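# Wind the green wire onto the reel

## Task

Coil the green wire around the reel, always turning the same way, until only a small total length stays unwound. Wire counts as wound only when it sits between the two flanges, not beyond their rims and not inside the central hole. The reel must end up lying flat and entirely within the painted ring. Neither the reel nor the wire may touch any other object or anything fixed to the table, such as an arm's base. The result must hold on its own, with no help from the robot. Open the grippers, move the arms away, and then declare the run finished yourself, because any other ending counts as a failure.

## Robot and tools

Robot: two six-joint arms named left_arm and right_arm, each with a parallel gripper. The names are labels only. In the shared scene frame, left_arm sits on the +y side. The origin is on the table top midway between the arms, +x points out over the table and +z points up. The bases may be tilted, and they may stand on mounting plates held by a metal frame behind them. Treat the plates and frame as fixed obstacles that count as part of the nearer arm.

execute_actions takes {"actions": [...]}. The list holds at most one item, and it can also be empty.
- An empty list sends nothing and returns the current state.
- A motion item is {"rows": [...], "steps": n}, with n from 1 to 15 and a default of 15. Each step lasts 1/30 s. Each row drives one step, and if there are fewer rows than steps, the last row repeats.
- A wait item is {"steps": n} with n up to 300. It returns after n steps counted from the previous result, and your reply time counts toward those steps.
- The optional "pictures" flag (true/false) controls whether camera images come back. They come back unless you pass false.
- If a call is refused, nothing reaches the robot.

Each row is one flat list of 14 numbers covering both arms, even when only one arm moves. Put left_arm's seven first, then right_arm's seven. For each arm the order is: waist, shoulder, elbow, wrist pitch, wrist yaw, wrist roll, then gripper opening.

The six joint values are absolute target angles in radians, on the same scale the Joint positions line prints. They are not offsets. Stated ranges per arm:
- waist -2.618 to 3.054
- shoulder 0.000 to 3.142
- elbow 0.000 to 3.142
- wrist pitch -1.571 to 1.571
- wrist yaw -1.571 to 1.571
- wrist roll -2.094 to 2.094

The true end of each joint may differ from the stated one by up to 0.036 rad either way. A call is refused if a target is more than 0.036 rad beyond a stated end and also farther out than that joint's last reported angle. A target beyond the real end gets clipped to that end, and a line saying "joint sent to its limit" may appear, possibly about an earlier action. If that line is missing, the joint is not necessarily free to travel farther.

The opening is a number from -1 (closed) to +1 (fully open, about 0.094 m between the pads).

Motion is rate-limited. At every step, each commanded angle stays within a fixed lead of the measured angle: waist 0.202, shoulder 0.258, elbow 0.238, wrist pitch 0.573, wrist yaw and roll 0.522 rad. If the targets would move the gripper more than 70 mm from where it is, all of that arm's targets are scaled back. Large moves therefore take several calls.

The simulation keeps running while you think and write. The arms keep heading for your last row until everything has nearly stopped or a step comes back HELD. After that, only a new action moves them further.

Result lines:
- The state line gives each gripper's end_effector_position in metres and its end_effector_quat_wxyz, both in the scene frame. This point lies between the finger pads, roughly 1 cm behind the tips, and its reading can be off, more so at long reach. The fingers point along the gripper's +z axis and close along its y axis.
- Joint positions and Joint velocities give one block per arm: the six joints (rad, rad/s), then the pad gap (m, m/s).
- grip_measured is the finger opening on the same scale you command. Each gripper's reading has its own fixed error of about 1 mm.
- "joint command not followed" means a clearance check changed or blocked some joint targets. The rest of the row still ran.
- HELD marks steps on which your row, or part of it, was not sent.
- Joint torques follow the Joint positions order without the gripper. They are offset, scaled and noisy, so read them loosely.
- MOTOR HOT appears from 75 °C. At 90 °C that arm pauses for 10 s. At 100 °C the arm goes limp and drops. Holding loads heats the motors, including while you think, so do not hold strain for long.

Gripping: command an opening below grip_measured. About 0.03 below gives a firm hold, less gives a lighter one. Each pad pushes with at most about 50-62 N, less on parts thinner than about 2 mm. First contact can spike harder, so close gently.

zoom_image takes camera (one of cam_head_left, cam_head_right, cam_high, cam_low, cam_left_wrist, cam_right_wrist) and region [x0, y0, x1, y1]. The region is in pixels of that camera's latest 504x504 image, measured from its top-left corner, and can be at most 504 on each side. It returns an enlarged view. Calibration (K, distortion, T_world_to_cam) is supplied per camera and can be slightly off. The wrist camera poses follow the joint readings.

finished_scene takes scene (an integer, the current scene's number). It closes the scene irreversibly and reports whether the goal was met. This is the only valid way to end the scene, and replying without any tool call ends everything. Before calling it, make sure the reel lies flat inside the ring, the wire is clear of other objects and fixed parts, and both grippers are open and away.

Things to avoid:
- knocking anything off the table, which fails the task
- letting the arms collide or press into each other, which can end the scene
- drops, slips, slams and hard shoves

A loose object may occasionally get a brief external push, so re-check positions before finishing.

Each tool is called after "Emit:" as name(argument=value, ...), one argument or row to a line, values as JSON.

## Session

Emit:
execute_actions(
  actions=[],
)

Scene clock: 0.00 s of 4800.00 s.
left_arm: end_effector_position=(+0.1629, +0.0734, +0.3205) grip_measured=+1.000 end_effector_quat_wxyz=(+0.113, +0.798, +0.590, +0.050) | right_arm: end_effector_position=(+0.5918, -0.5713, +0.3482) grip_measured=+1.000 end_effector_quat_wxyz=(+0.604, -0.351, +0.712, -0.071)
Joint positions: left_arm=[-0.931  1.844  1.434 -1.102 -0.244  0.82   0.094] | right_arm=[-0.529  2.304  2.01  -0.268 -0.875 -1.207  0.094]
Joint velocities: left_arm=[ 0.012 -0.007 -0.002 -0.066  0.051 -0.022  0.   ] | right_arm=[-0.017 -0.007 -0.012  0.022 -0.037  0.037  0.   ]
Joint torques (N m, as the arm reports them, + toward a larger angle): no reading
Motor temperatures (°C, as the motors report them): left_arm=[18 24 19 20 18 21] | right_arm=[21 23 19 19 20 19]
camera_calibration (this result's frames):
cam_left_wrist: T_world_to_cam=[[-0.852506, 0.435212, -0.289523, 0.201028], [0.359893, 0.890388, 0.278723, -0.167661], [0.379091, 0.133416, -0.915691, 0.325299], [0, 0, 0, 1]] pos_world=[0.1084, 0.018393, 0.402806]
cam_right_wrist: T_world_to_cam=[[0.41734, -0.813844, 0.404334, -0.853301], [-0.560236, -0.58074, -0.590658, 0.221749], [0.715516, 0.0199827, -0.69831, -0.0552349], [0, 0, 0, 1]] pos_world=[0.51987, -0.564571, 0.437426]

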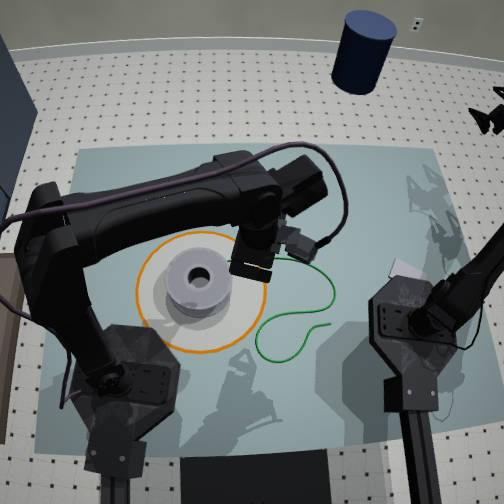

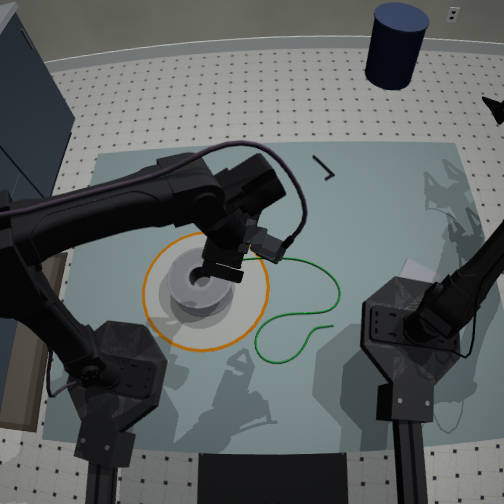

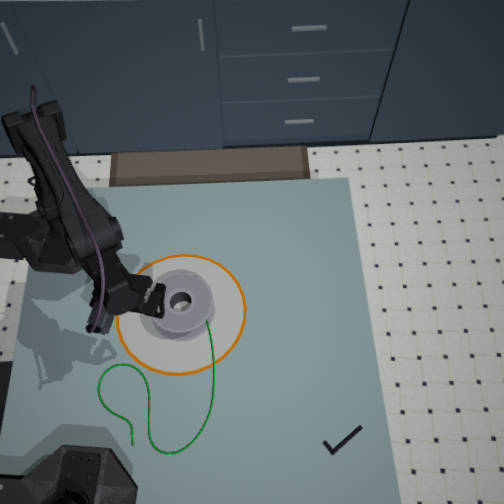

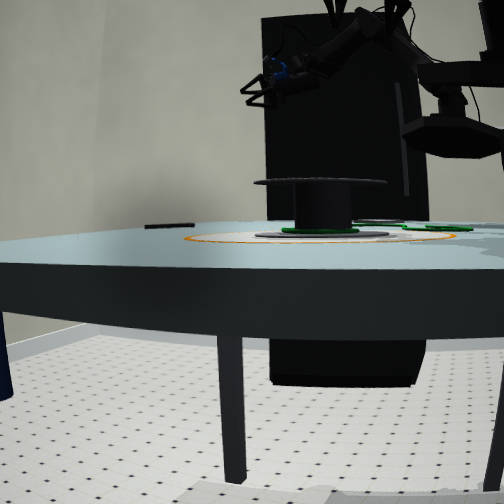

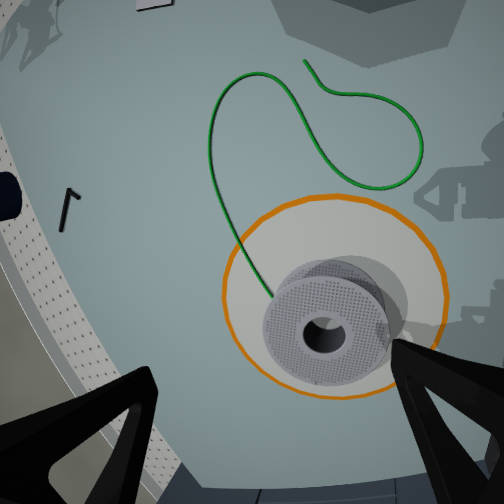

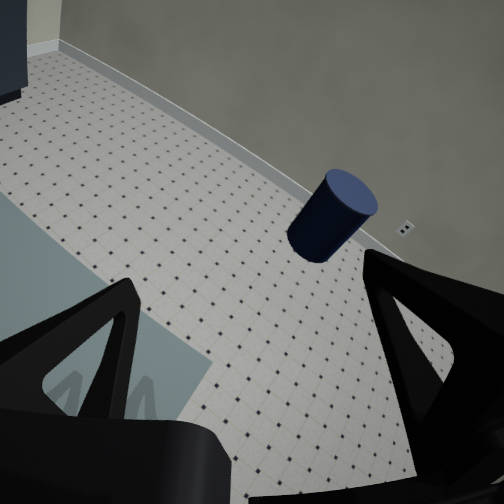

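Emit:
execute_actions(
  actions=[
    {"rows":[[-0.91,1.86,1.425,-1.085,-0.24,0.86,1,-0.5,2.3,1.98,-0.27,-0.84,-1.1,1],[-0.89,1.875,1.415,-1.065,-0.235,0.9,1,-0.46,2.3,1.95,-0.28,-0.8,-1.0,1],[-0.865,1.89,1.405,-1.045,-0.23,0.94,1,-0.42,2.3,1.92,-0.29,-0.76,-0.9,1],[-0.84,1.905,1.395,-1.025,-0.225,0.98,1,-0.375,2.3,1.89,-0.3,-0.72,-0.8,1],[-0.815,1.92,1.385,-1.005,-0.22,1.02,1,-0.33,2.3,1.86,-0.31,-0.68,-0.7,1],[-0.79,1.935,1.375,-0.985,-0.215,1.06,1,-0.285,2.3,1.83,-0.32,-0.64,-0.6,1],[-0.765,1.95,1.365,-0.965,-0.21,1.1,1,-0.24,2.3,1.8,-0.33,-0.6,-0.5,1],[-0.74,1.965,1.355,-0.945,-0.205,1.14,1,-0.195,2.3,1.77,-0.34,-0.56,-0.4,1],[-0.715,1.98,1.345,-0.925,-0.2,1.18,1,-0.15,2.3,1.74,-0.35,-0.52,-0.3,1],[-0.69,1.995,1.335,-0.905,-0.195,1.22,1,-0.105,2.3,1.71,-0.36,-0.48,-0.2,1],[-0.665,2.01,1.325,-0.885,-0.19,1.26,1,-0.06,2.3,1.68,-0.37,-0.44,-0.1,1],[-0.64,2.025,1.315,-0.865,-0.185,1.3,1,-0.015,2.3,1.65,-0.38,-0.4,0,1],[-0.615,2.04,1.305,-0.845,-0.18,1.34,1,0.03,2.3,1.62,-0.39,-0.36,0.1,1],[-0.59,2.055,1.295,-0.825,-0.175,1.38,1,0.075,2.3,1.59,-0.4,-0.32,0.2,1],[-0.565,2.07,1.285,-0.805,-0.17,1.42,1,0.12,2.3,1.56,-0.41,-0.28,0.3,1]],"steps":15},
  ],
  pictures=false,
)

Emit:
execute_actions(
  actions=[
    {"rows":[[-0.545,2.085,1.275,-0.785,-0.165,1.46,1,0.165,2.3,1.53,-0.42,-0.24,0.4,1],[-0.525,2.1,1.265,-0.765,-0.16,1.5,1,0.21,2.3,1.5,-0.43,-0.2,0.5,1],[-0.505,2.115,1.255,-0.745,-0.16,1.54,1,0.255,2.3,1.47,-0.44,-0.16,0.6,1],[-0.485,2.13,1.245,-0.725,-0.16,1.58,1,0.3,2.3,1.44,-0.45,-0.12,0.7,1],[-0.47,2.145,1.235,-0.705,-0.16,1.58,1,0.345,2.3,1.41,-0.46,-0.08,0.8,1],[-0.455,2.16,1.225,-0.685,-0.16,1.58,1,0.39,2.3,1.38,-0.47,-0.04,0.9,1],[-0.445,2.175,1.215,-0.665,-0.16,1.58,1,0.435,2.3,1.35,-0.48,0,1.0,1],[-0.435,2.19,1.205,-0.65,-0.16,1.58,1,0.48,2.3,1.32,-0.48,0.04,1.1,1],[-0.433,2.205,1.195,-0.635,-0.16,1.58,1,0.525,2.3,1.29,-0.48,0.08,1.2,1],[-0.433,2.22,1.185,-0.62,-0.16,1.58,1,0.57,2.3,1.26,-0.48,0.11,1.3,1],[-0.433,2.23,1.185,-0.61,-0.16,1.58,1,0.615,2.3,1.23,-0.48,0.135,1.4,1],[-0.433,2.24,1.185,-0.6,-0.16,1.58,1,0.66,2.31,1.2,-0.48,0.135,1.5,1],[-0.433,2.25,1.185,-0.59,-0.16,1.58,1,0.705,2.32,1.17,-0.47,0.135,1.6,1],[-0.433,2.25,1.185,-0.585,-0.16,1.58,1,0.745,2.33,1.14,-0.46,0.135,1.7,1],[-0.433,2.25,1.185,-0.585,-0.16,1.58,1,0.78,2.345,1.12,-0.45,0.135,1.8,1]],"steps":15},
  ],
  pictures=false,
)

Emit:
execute_actions(
  actions=[
    {"rows":[[-0.433,2.25,1.185,-0.585,-0.16,1.58,1,0.805,2.36,1.105,-0.44,0.135,1.9,1],[-0.433,2.25,1.185,-0.585,-0.16,1.58,1,0.82,2.38,1.1,-0.43,0.135,2.0,1],[-0.433,2.25,1.185,-0.585,-0.16,1.58,1,0.833,2.4,1.1,-0.41,0.135,2.06,1],[-0.433,2.25,1.185,-0.585,-0.16,1.58,1,0.833,2.42,1.1,-0.39,0.135,2.06,1],[-0.433,2.25,1.185,-0.585,-0.16,1.58,1,0.833,2.44,1.1,-0.37,0.135,2.06,1],[-0.433,2.25,1.185,-0.585,-0.16,1.58,1,0.833,2.46,1.1,-0.35,0.135,2.06,1]],"steps":15},
  ],
)

Scene clock: 26.67 s of 4800.00 s.
left_arm: end_effector_position=(+0.2329, +0.1315, +0.2071) grip_measured=+1.000 end_effector_quat_wxyz=(+0.020, +0.842, +0.538, +0.029) | right_arm: end_effector_position=(+0.6150, -0.3306, +0.2467) grip_measured=+1.000 end_effector_quat_wxyz=(+0.423, -0.162, +0.869, +0.201)
Joint positions: left_arm=[-0.61   2.048  1.314 -0.894 -0.204  1.249  0.094] | right_arm=[-0.107  2.301  1.71  -0.292 -0.543 -0.488  0.094]
Joint velocities: left_arm=[ 0.701  0.393 -0.276  0.549  0.154  1.062  0.   ] | right_arm=[ 1.087 -0.007 -0.808 -0.271  0.872  1.429  0.   ]
Joint torques (N m, as the arm reports them, + toward a larger angle): left_arm=[-1.54 -7.6   4.9   0.57  0.08  0.1 ] | right_arm=[  2.77 -14.72   4.48   1.07  -0.37   0.04]
Motor temperatures (°C, as the motors report them): left_arm=[18 25 20 21 18 21] | right_arm=[21 29 21 22 21 19]
Steps of this call (steps 1 to 90: nothing new was sent; then 23.17 s passed at rest; steps 91 to 105: all 15 steps of this action). Readings (joint positions):
91: left_arm=[-0.930 1.845 1.434 -1.102 -0.244 0.825] | right_arm=[-0.528 2.304 2.010 -0.268 -0.870 -1.193]
92: left_arm=[-0.926 1.848 1.434 -1.099 -0.243 0.836] | right_arm=[-0.523 2.304 2.004 -0.265 -0.857 -1.162]
94: left_arm=[-0.903 1.863 1.429 -1.082 -0.238 0.876] | right_arm=[-0.495 2.301 1.975 -0.262 -0.817 -1.068]
98: left_arm=[-0.800 1.926 1.392 -1.019 -0.227 0.993] | right_arm=[-0.377 2.301 1.890 -0.266 -0.732 -0.868]
105: the state above

Scene clock: 27.17 s of 4800.00 s.
left_arm: end_effector_position=(+0.2431, +0.1750, +0.1031) grip_measured=+1.000 end_effector_quat_wxyz=(-0.021, +0.879, +0.477, -0.010) | right_arm: end_effector_position=(+0.3941, -0.0834, +0.1101) grip_measured=+1.000 end_effector_quat_wxyz=(+0.054, +0.004, +0.990, +0.128)
Joint positions: left_arm=[-0.427  2.253  1.194 -0.64  -0.178  1.557  0.094] | right_arm=[ 0.566  2.305  1.234 -0.397 -0.026  0.43   0.094]
Joint velocities: left_arm=[ 0.002  0.159 -0.051  0.198 -0.037  0.11   0.   ] | right_arm=[ 1.482  0.129 -0.862  0.007  0.652  1.971  0.   ]
Joint torques (N m, as the arm reports them, + toward a larger angle): left_arm=[-2.42 -9.08  4.13  0.47  0.15  0.08] | right_arm=[  2.15 -10.02   2.8    0.45  -0.06   0.05]
Motor temperatures (°C, as the motors report them): left_arm=[18 25 20 21 18 21] | right_arm=[21 29 21 22 21 19]
Steps of this call (steps 1 to 15: all 15 steps of this action). Readings (joint positions):
1: left_arm=[-0.586 2.062 1.304 -0.875 -0.199 1.288] | right_arm=[-0.067 2.301 1.682 -0.298 -0.512 -0.434]
2: left_arm=[-0.563 2.075 1.294 -0.856 -0.195 1.327] | right_arm=[-0.028 2.301 1.652 -0.305 -0.479 -0.379]
4: left_arm=[-0.521 2.102 1.276 -0.816 -0.188 1.405] | right_arm=[0.053 2.301 1.593 -0.320 -0.411 -0.269]
8: left_arm=[-0.453 2.160 1.238 -0.736 -0.183 1.504] | right_arm=[0.222 2.301 1.467 -0.355 -0.263 -0.037]
15: the state above

Scene clock: 27.67 s of 4800.00 s.
left_arm: end_effector_position=(+0.2503, +0.1692, +0.1008) grip_measured=+1.000 end_effector_quat_wxyz=(-0.005, +0.880, +0.474, -0.003) | right_arm: end_effector_position=(+0.2805, -0.0638, +0.0401) grip_measured=+1.000 end_effector_quat_wxyz=(-0.012, +0.518, +0.855, -0.007)
Joint positions: left_arm=[-0.427  2.259  1.193 -0.596 -0.175  1.571  0.094] | right_arm=[ 0.831  2.469  1.106 -0.373  0.112  1.793  0.094]
Joint velocities: left_arm=[-0.007 -0.002  0.007  0.007  0.081 -0.037  0.   ] | right_arm=[ 0.007 -0.007 -0.022  0.066  0.022  1.707  0.   ]
Joint torques (N m, as the arm reports them, + toward a larger angle): left_arm=[-2.3  -8.53  4.05  0.51  0.09  0.13] | right_arm=[  1.51 -12.     2.6    0.51   0.2    0.04]
Motor temperatures (°C, as the motors report them): left_arm=[18 26 20 21 18 21] | right_arm=[21 29 21 21 21 19]
Steps of this call (steps 1 to 15: all 15 steps of this action). Readings (joint positions):
1: left_arm=[-0.427 2.257 1.193 -0.633 -0.178 1.560] | right_arm=[0.620 2.311 1.207 -0.399 -0.005 0.503]
2: left_arm=[-0.427 2.259 1.193 -0.627 -0.177 1.562] | right_arm=[0.676 2.321 1.183 -0.399 0.014 0.580]
4: left_arm=[-0.427 2.259 1.193 -0.615 -0.176 1.565] | right_arm=[0.785 2.357 1.149 -0.399 0.047 0.770]
8: left_arm=[-0.427 2.259 1.193 -0.602 -0.175 1.569] | right_arm=[0.869 2.449 1.118 -0.387 0.072 1.160]
15: the state above
camera_calibration (this result's frames):
cam_left_wrist: T_world_to_cam=[[-0.725094, 0.687683, -0.0364812, 0.0700929], [0.648477, 0.699665, 0.29991, -0.265264], [0.231768, 0.193806, -0.95327, 0.108711], [0, 0, 0, 1]] pos_world=[0.197646, 0.116326, 0.185743]
cam_right_wrist: T_world_to_cam=[[-0.942063, -0.335069, 0.0156798, 0.241632], [-0.271392, 0.788837, 0.551437, 0.120654], [-0.197138, 0.515234, -0.834069, 0.235245], [0, 0, 0, 1]] pos_world=[0.306753, -0.135419, 0.125888]

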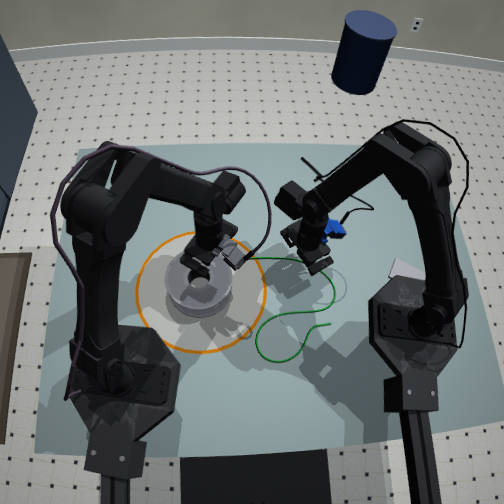

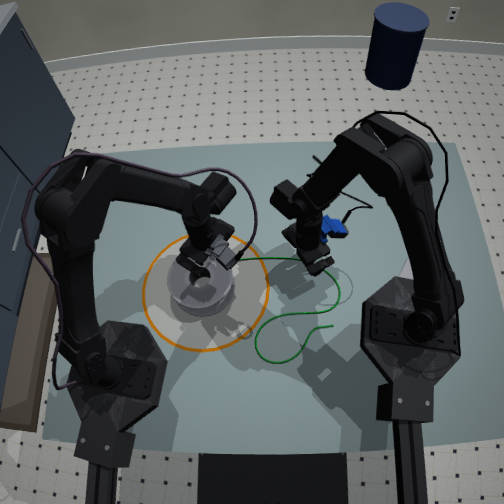

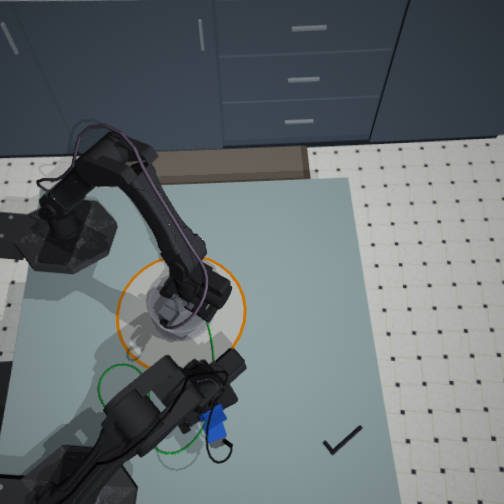

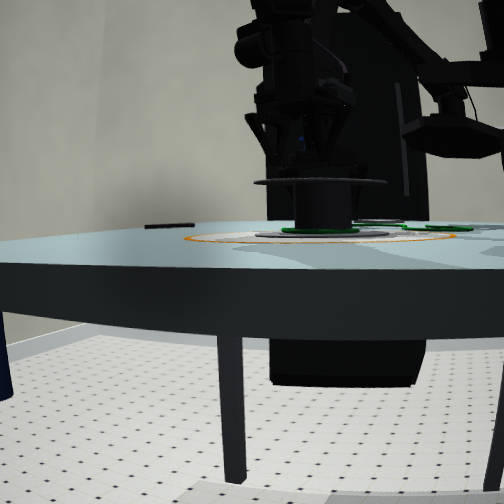

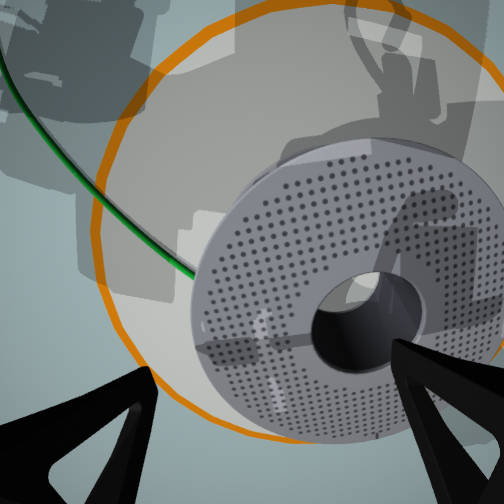

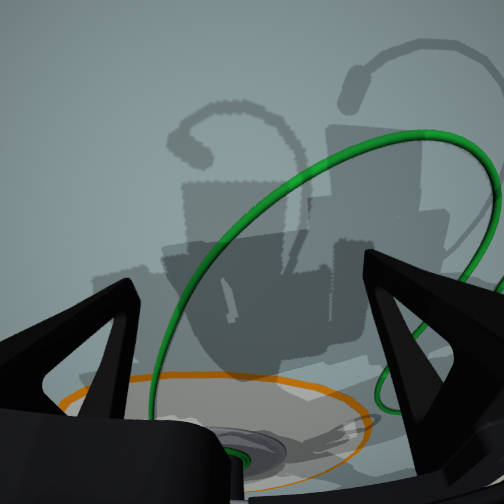

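Emit:
execute_actions(
  actions=[
    {"rows":[[-0.415,2.265,1.185,-0.57,-0.16,1.58,1,0.833,2.475,1.1,-0.335,0.135,2.06,1],[-0.405,2.28,1.185,-0.555,-0.16,1.58,1,0.833,2.49,1.1,-0.32,0.135,2.06,1],[-0.395,2.295,1.185,-0.54,-0.16,1.58,1,0.833,2.505,1.1,-0.305,0.135,2.06,1],[-0.395,2.31,1.185,-0.525,-0.16,1.58,1,0.833,2.52,1.1,-0.29,0.135,2.06,1],[-0.395,2.325,1.185,-0.51,-0.16,1.58,1,0.833,2.535,1.1,-0.275,0.135,2.06,1],[-0.395,2.34,1.185,-0.495,-0.16,1.58,1,0.833,2.55,1.1,-0.26,0.135,2.06,1],[-0.395,2.35,1.185,-0.485,-0.16,1.58,1,0.833,2.56,1.1,-0.25,0.135,2.06,1]],"steps":15},
  ],
)

Scene clock: 34.67 s of 4800.00 s.
left_arm: end_effector_position=(+0.2524, +0.1724, +0.0658) grip_measured=+1.000 end_effector_quat_wxyz=(-0.009, +0.874, +0.486, -0.008) | right_arm: end_effector_position=(+0.2841, -0.0584, +0.0162) grip_measured=+1.000 end_effector_quat_wxyz=(-0.003, +0.624, +0.781, +0.007)
Joint positions: left_arm=[-0.396  2.359  1.193 -0.503 -0.173  1.572  0.094] | right_arm=[ 0.832  2.544  1.106 -0.264  0.122  2.05   0.094]
Joint velocities: left_arm=[-0.002 -0.002  0.002  0.007 -0.022 -0.037  0.   ] | right_arm=[-0.007  0.002 -0.002  0.007 -0.037 -0.007  0.   ]
Joint torques (N m, as the arm reports them, + toward a larger angle): left_arm=[-1.82 -8.77  3.76  0.44  0.12  0.12] | right_arm=[  1.45 -10.09   2.2    0.46   0.15   0.06]
Motor temperatures (°C, as the motors report them): left_arm=[18 26 20 21 18 21] | right_arm=[21 28 20 21 21 19]
Steps of this call (steps 1 to 30: the robot went on to your last target; steps 31 to 100: nothing new was sent; then 3.17 s passed at rest; steps 101 to 115: all 15 steps of this action). Readings (joint positions):
101: left_arm=[-0.427 2.259 1.193 -0.594 -0.175 1.571] | right_arm=[0.831 2.469 1.106 -0.360 0.119 2.049]
102: left_arm=[-0.425 2.260 1.193 -0.590 -0.174 1.572] | right_arm=[0.831 2.469 1.106 -0.356 0.119 2.049]
104: left_arm=[-0.417 2.272 1.193 -0.572 -0.173 1.572] | right_arm=[0.831 2.475 1.106 -0.339 0.120 2.049]
108: left_arm=[-0.398 2.329 1.193 -0.528 -0.173 1.572] | right_arm=[0.831 2.523 1.106 -0.291 0.120 2.049]
115: the state above
camera_calibration (this result's frames):
cam_left_wrist: T_world_to_cam=[[-0.744458, 0.667189, -0.0253274, 0.0759089], [0.63236, 0.716753, 0.293914, -0.256793], [0.21425, 0.202791, -0.955496, 0.0771891], [0, 0, 0, 1]] pos_world=[0.202359, 0.117758, 0.151151]
cam_right_wrist: T_world_to_cam=[[-0.996468, -0.0823952, -0.016178, 0.277935], [-0.0774903, 0.828155, 0.555117, 0.0776909], [-0.0323412, 0.55441, -0.831615, 0.168669], [0, 0, 0, 1]] pos_world=[0.288429, -0.134951, 0.101636]

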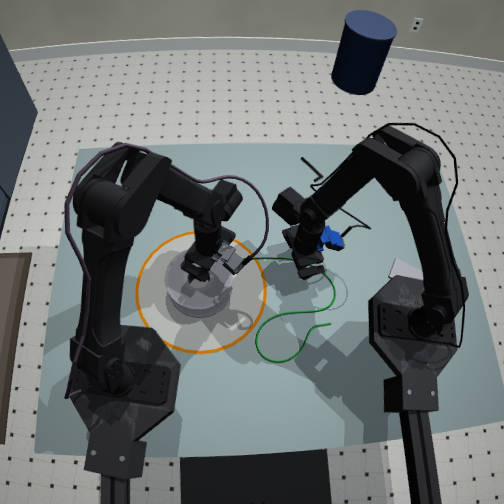

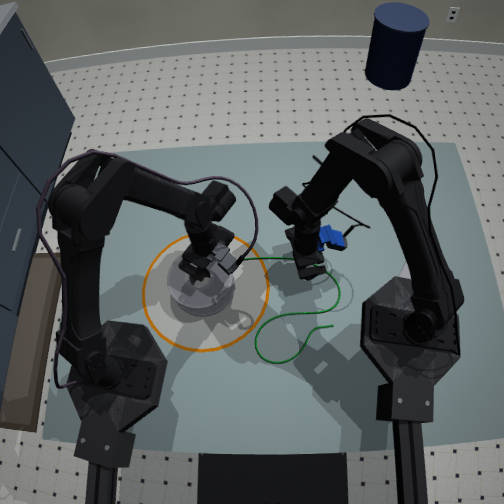

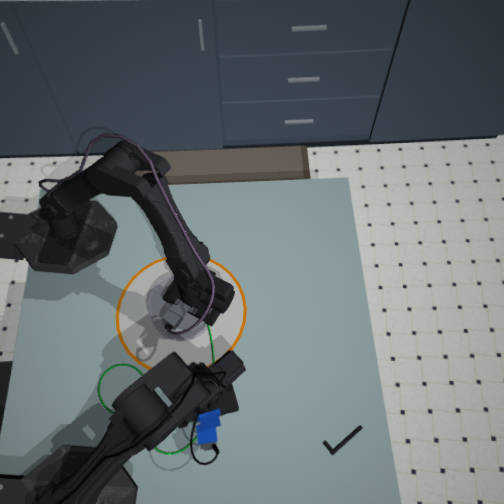

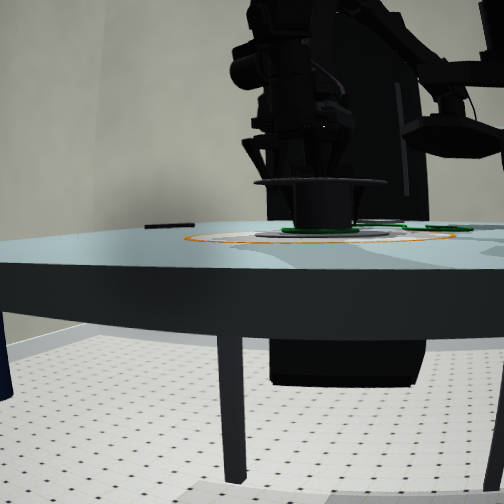

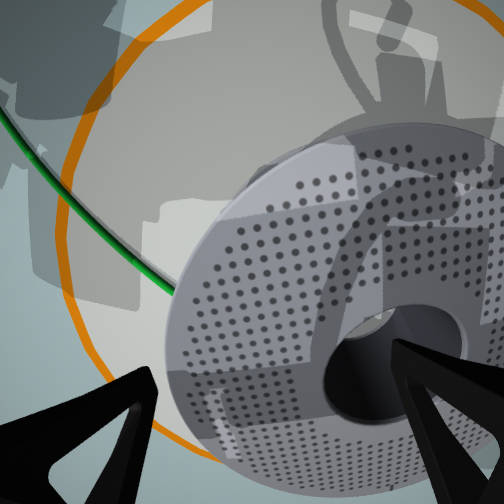

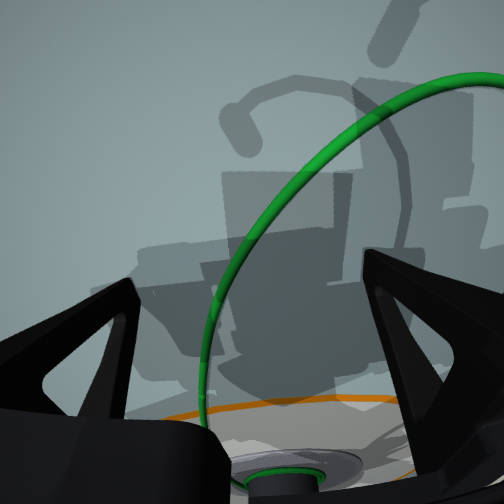

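Emit:
execute_actions(
  actions=[
    {"rows":[[-0.39,2.355,1.185,-0.485,-0.16,1.58,0.8,0.833,2.57,1.1,-0.245,0.135,2.06,0.7],[-0.39,2.355,1.185,-0.485,-0.16,1.58,0.65,0.833,2.575,1.1,-0.24,0.135,2.06,0.5],[-0.39,2.355,1.185,-0.485,-0.16,1.58,0.5,0.833,2.575,1.1,-0.24,0.135,2.06,0.3],[-0.39,2.355,1.185,-0.485,-0.16,1.58,0.4,0.833,2.575,1.1,-0.24,0.135,2.06,0.1],[-0.39,2.355,1.185,-0.485,-0.16,1.58,0.3,0.833,2.575,1.1,-0.24,0.135,2.06,-0.1],[-0.39,2.355,1.185,-0.485,-0.16,1.58,0.24,0.833,2.575,1.1,-0.24,0.135,2.06,-0.3],[-0.39,2.355,1.185,-0.485,-0.16,1.58,0.18,0.833,2.575,1.1,-0.24,0.135,2.06,-0.5],[-0.39,2.355,1.185,-0.485,-0.16,1.58,0.18,0.833,2.575,1.1,-0.24,0.135,2.06,-0.65],[-0.39,2.355,1.185,-0.485,-0.16,1.58,0.18,0.833,2.575,1.1,-0.24,0.135,2.06,-0.8]],"steps":15},
  ],
)

Scene clock: 40.13 s of 4800.00 s.
left_arm: end_effector_position=(+0.2550, +0.1706, +0.0657) grip_measured=+0.187 end_effector_quat_wxyz=(-0.003, +0.873, +0.487, -0.005) | right_arm: end_effector_position=(+0.2862, -0.0568, +0.0149) grip_measured=-0.798 end_effector_quat_wxyz=(-0.001, +0.625, +0.780, +0.013)
Joint positions: left_arm=[-0.396  2.359  1.193 -0.491 -0.172  1.573  0.056] | right_arm=[ 0.832  2.548  1.106 -0.248  0.124  2.051  0.009]
Joint velocities: left_arm=[ 0.017 -0.007  0.002 -0.051 -0.066  0.051 -0.001] | right_arm=[-0.007 -0.017  0.002 -0.007  0.007 -0.007 -0.001]
Joint torques (N m, as the arm reports them, + toward a larger angle): left_arm=[-1.46 -8.54  3.55  0.45  0.14  0.08] | right_arm=[ 1.27 -9.16  2.13  0.51  0.13  0.07]
Motor temperatures (°C, as the motors report them): left_arm=[18 26 20 21 18 21] | right_arm=[21 27 20 21 21 19]
Steps of this call (steps 1 to 15: the robot went on to your last target; steps 16 to 90: nothing new was sent; then 1.97 s passed at rest; steps 91 to 105: all 15 steps of this action). Readings (joint positions):
91: left_arm=[-0.396 2.359 1.193 -0.495 -0.173 1.572] | right_arm=[0.832 2.544 1.106 -0.260 0.122 2.050]
92: left_arm=[-0.396 2.359 1.193 -0.495 -0.173 1.572] | right_arm=[0.832 2.545 1.106 -0.259 0.122 2.050]
94: left_arm=[-0.396 2.359 1.193 -0.495 -0.173 1.572] | right_arm=[0.832 2.548 1.106 -0.252 0.123 2.050]
98: left_arm=[-0.396 2.359 1.193 -0.491 -0.173 1.573] | right_arm=[0.832 2.548 1.106 -0.249 0.124 2.050]
105: the state above
camera_calibration (this result's frames):
cam_left_wrist: T_world_to_cam=[[-0.744871, 0.666145, -0.0376541, 0.0800712], [0.628579, 0.719551, 0.295187, -0.256746], [0.223731, 0.196207, -0.954697, 0.0755956], [0, 0, 0, 1]] pos_world=[0.204115, 0.11657, 0.150974]
cam_right_wrist: T_world_to_cam=[[-0.996443, -0.0799983, -0.0264962, 0.280457], [-0.0811083, 0.825058, 0.559197, 0.0780554], [-0.0228739, 0.559357, -0.828611, 0.164322], [0, 0, 0, 1]] pos_world=[0.289549, -0.133879, 0.0999415]

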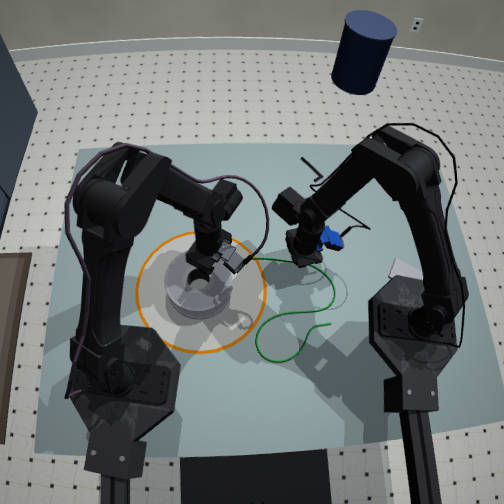

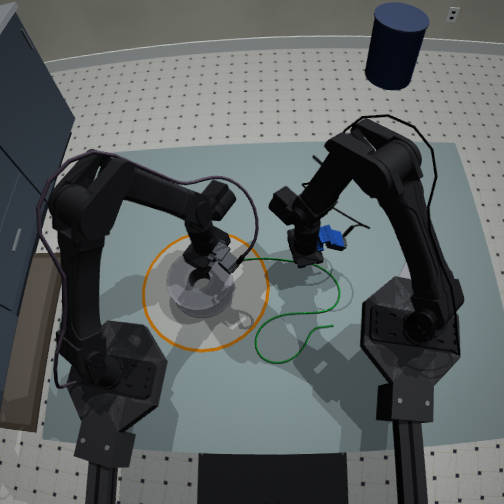

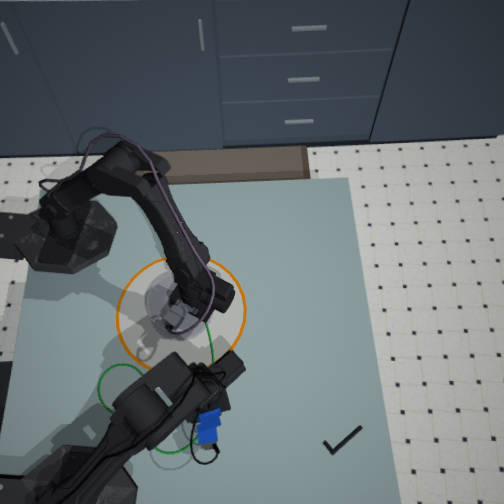

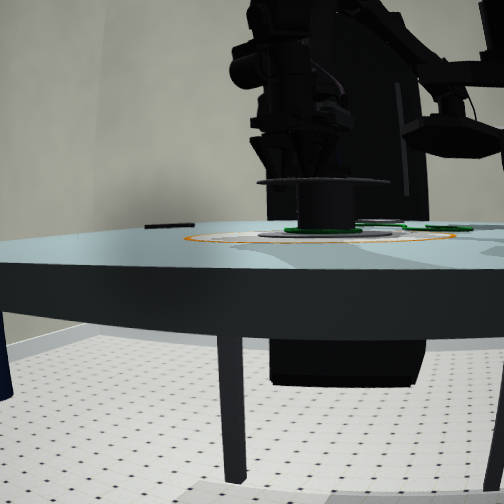

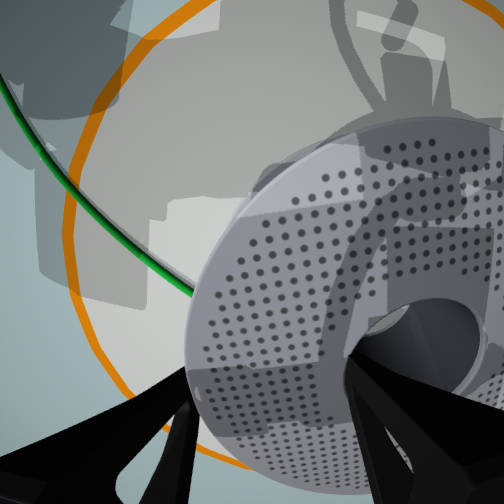

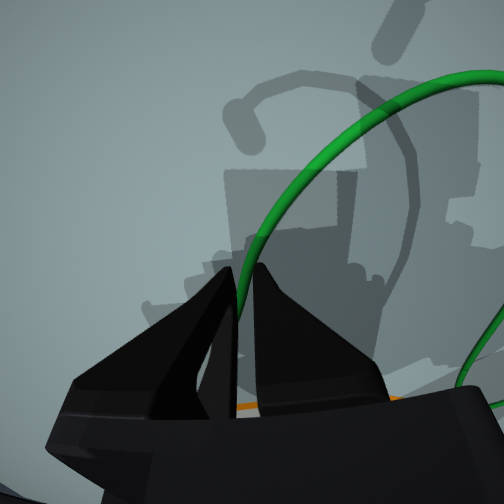

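Emit:
execute_actions(
  actions=[
    {"rows":[[-0.39,2.355,1.185,-0.485,-0.16,1.5,0.15,0.833,2.57,1.1,-0.24,0.135,2.06,-0.8],[-0.39,2.355,1.185,-0.485,-0.16,1.4,0.15,0.833,2.57,1.1,-0.24,0.135,2.06,-0.8],[-0.39,2.355,1.185,-0.485,-0.16,1.25,0.15,0.833,2.57,1.1,-0.24,0.135,2.06,-0.8],[-0.39,2.355,1.185,-0.485,-0.16,-1.58,0.15,0.833,2.57,1.1,-0.24,0.135,2.06,-0.8]],"steps":15},
  ],
  pictures=false,
)

Emit:
execute_actions(
  actions=[
    {"steps":28},
  ],
)

Scene clock: 42.83 s of 4800.00 s.
left_arm: end_effector_position=(+0.2539, +0.1690, +0.0657) grip_measured=+0.167 end_effector_quat_wxyz=(-0.006, +0.432, +0.902, -0.008) | right_arm: end_effector_position=(+0.2862, -0.0568, +0.0149) grip_measured=-0.798 end_effector_quat_wxyz=(-0.001, +0.625, +0.780, +0.013)
Joint positions: left_arm=[-0.396  2.359  1.193 -0.491 -0.161  0.341  0.055] | right_arm=[ 0.832  2.548  1.106 -0.248  0.124  2.051  0.009]
Joint velocities: left_arm=[-0.002 -0.017 -0.007  0.007  0.095 -2.806 -0.001] | right_arm=[-0.007  0.012 -0.022  0.051  0.022 -0.081 -0.001]
Joint torques (N m, as the arm reports them, + toward a larger angle): left_arm=[-1.27 -8.57  3.83  0.45 -0.08 -0.08] | right_arm=[ 1.31 -9.59  2.21  0.49  0.14  0.06]
Motor temperatures (°C, as the motors report them): left_arm=[18 26 20 21 18 21] | right_arm=[21 27 20 21 21 19]
Steps of this call (steps 1 to 15: the robot went on to your last target; steps 16 to 66: nothing new was sent; steps 67 to 81: all 15 steps of this action). Readings (joint positions):
67: left_arm=[-0.396 2.359 1.193 -0.491 -0.172 1.565] | right_arm=[0.832 2.548 1.106 -0.248 0.124 2.051]
68: left_arm=[-0.396 2.359 1.193 -0.491 -0.172 1.540] | right_arm=[0.832 2.548 1.106 -0.248 0.124 2.051]
70: left_arm=[-0.396 2.359 1.193 -0.491 -0.173 1.407] | right_arm=[0.832 2.548 1.106 -0.248 0.124 2.051]
74: left_arm=[-0.396 2.359 1.193 -0.491 -0.169 1.020] | right_arm=[0.832 2.548 1.106 -0.248 0.124 2.051]
81: the state above

Scene clock: 43.77 s of 4800.00 s.
left_arm: end_effector_position=(+0.2570, +0.1626, +0.0658) grip_measured=+0.166 end_effector_quat_wxyz=(-0.013, -0.471, +0.882, -0.015) | right_arm: end_effector_position=(+0.2894, -0.0541, +0.0150) grip_measured=-0.798 end_effector_quat_wxyz=(+0.001, +0.626, +0.780, +0.021)
Joint positions: left_arm=[-0.396  2.359  1.193 -0.467 -0.14  -1.528  0.055] | right_arm=[ 0.832  2.548  1.106 -0.231  0.124  2.051  0.009]
Joint velocities: left_arm=[-0.007  0.017 -0.017 -0.007 -0.037 -0.183 -0.   ] | right_arm=[-0.012  0.002 -0.012  0.022 -0.051 -0.066 -0.001]
Joint torques (N m, as the arm reports them, + toward a larger angle): left_arm=[-1.59 -8.48  3.62  0.2  -0.22 -0.3 ] | right_arm=[ 1.31 -9.63  2.23  0.36  0.14  0.07]
Motor temperatures (°C, as the motors report them): left_arm=[18 27 20 21 18 21] | right_arm=[21 27 20 21 21 19]
Steps of this call (steps 1 to 28: the robot went on to your last target). Readings (joint positions):
1: left_arm=[-0.396 2.359 1.193 -0.491 -0.160 0.244] | right_arm=[0.832 2.548 1.106 -0.248 0.124 2.051]
2: left_arm=[-0.396 2.359 1.193 -0.491 -0.159 0.147] | right_arm=[0.832 2.548 1.106 -0.248 0.124 2.051]
4: left_arm=[-0.396 2.359 1.193 -0.491 -0.157 -0.047] | right_arm=[0.832 2.548 1.106 -0.248 0.124 2.051]
8: left_arm=[-0.396 2.359 1.193 -0.491 -0.150 -0.433] | right_arm=[0.832 2.548 1.106 -0.248 0.124 2.051]
28: the state above
camera_calibration (this result's frames):
cam_left_wrist: T_world_to_cam=[[0.718913, -0.694625, -0.0257124, -0.0688001], [-0.648433, -0.683513, 0.335179, 0.301387], [-0.250399, -0.224292, -0.941803, 0.266209], [0, 0, 0, 1]] pos_world=[0.311549, 0.21792, 0.147929]
cam_right_wrist: T_world_to_cam=[[-0.996192, -0.0774762, -0.0399979, 0.284106], [-0.0864743, 0.819183, 0.566975, 0.0771563], [-0.0111615, 0.568275, -0.822763, 0.160017], [0, 0, 0, 1]] pos_world=[0.291482, -0.132127, 0.0992737]

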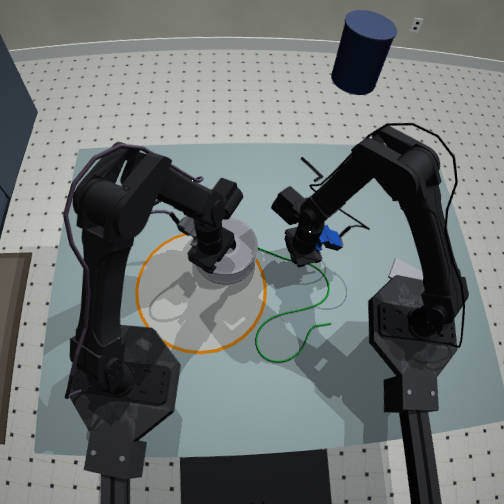

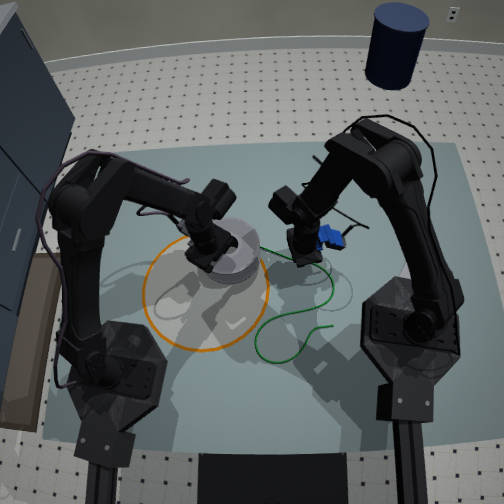

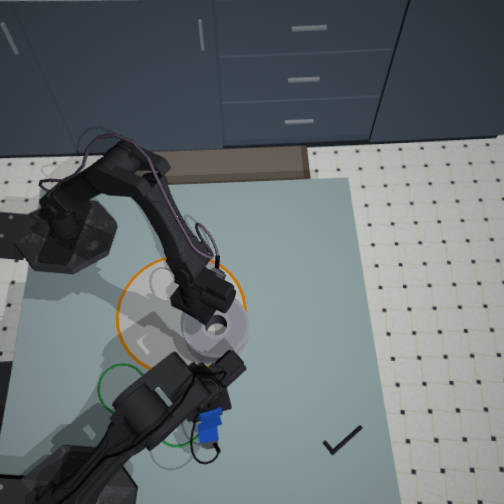

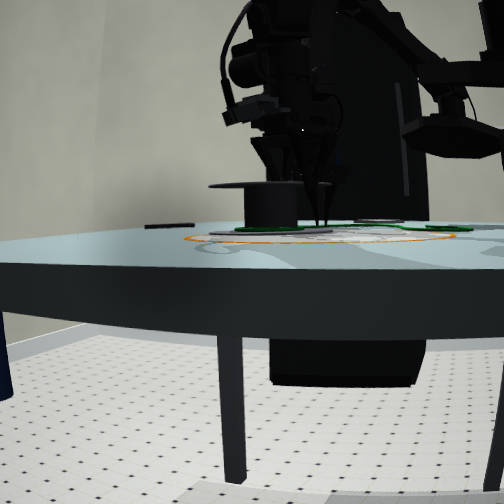

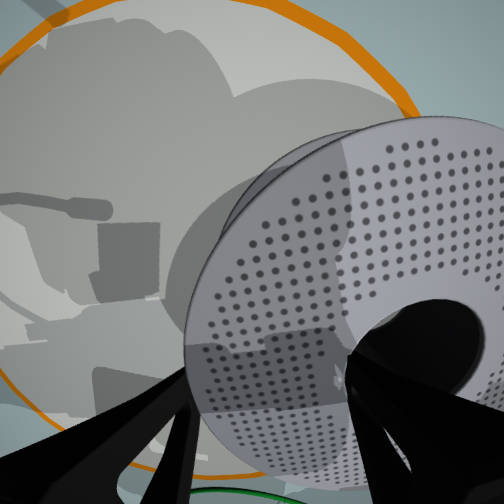

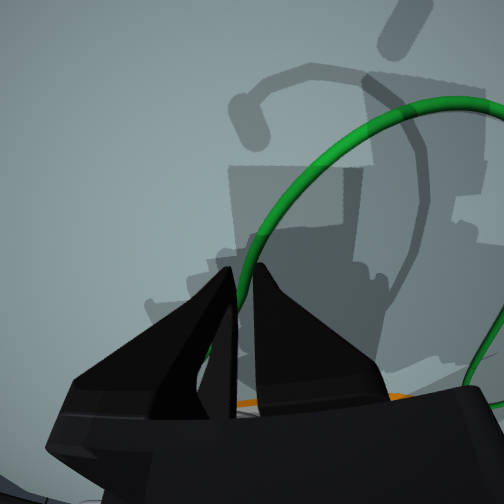

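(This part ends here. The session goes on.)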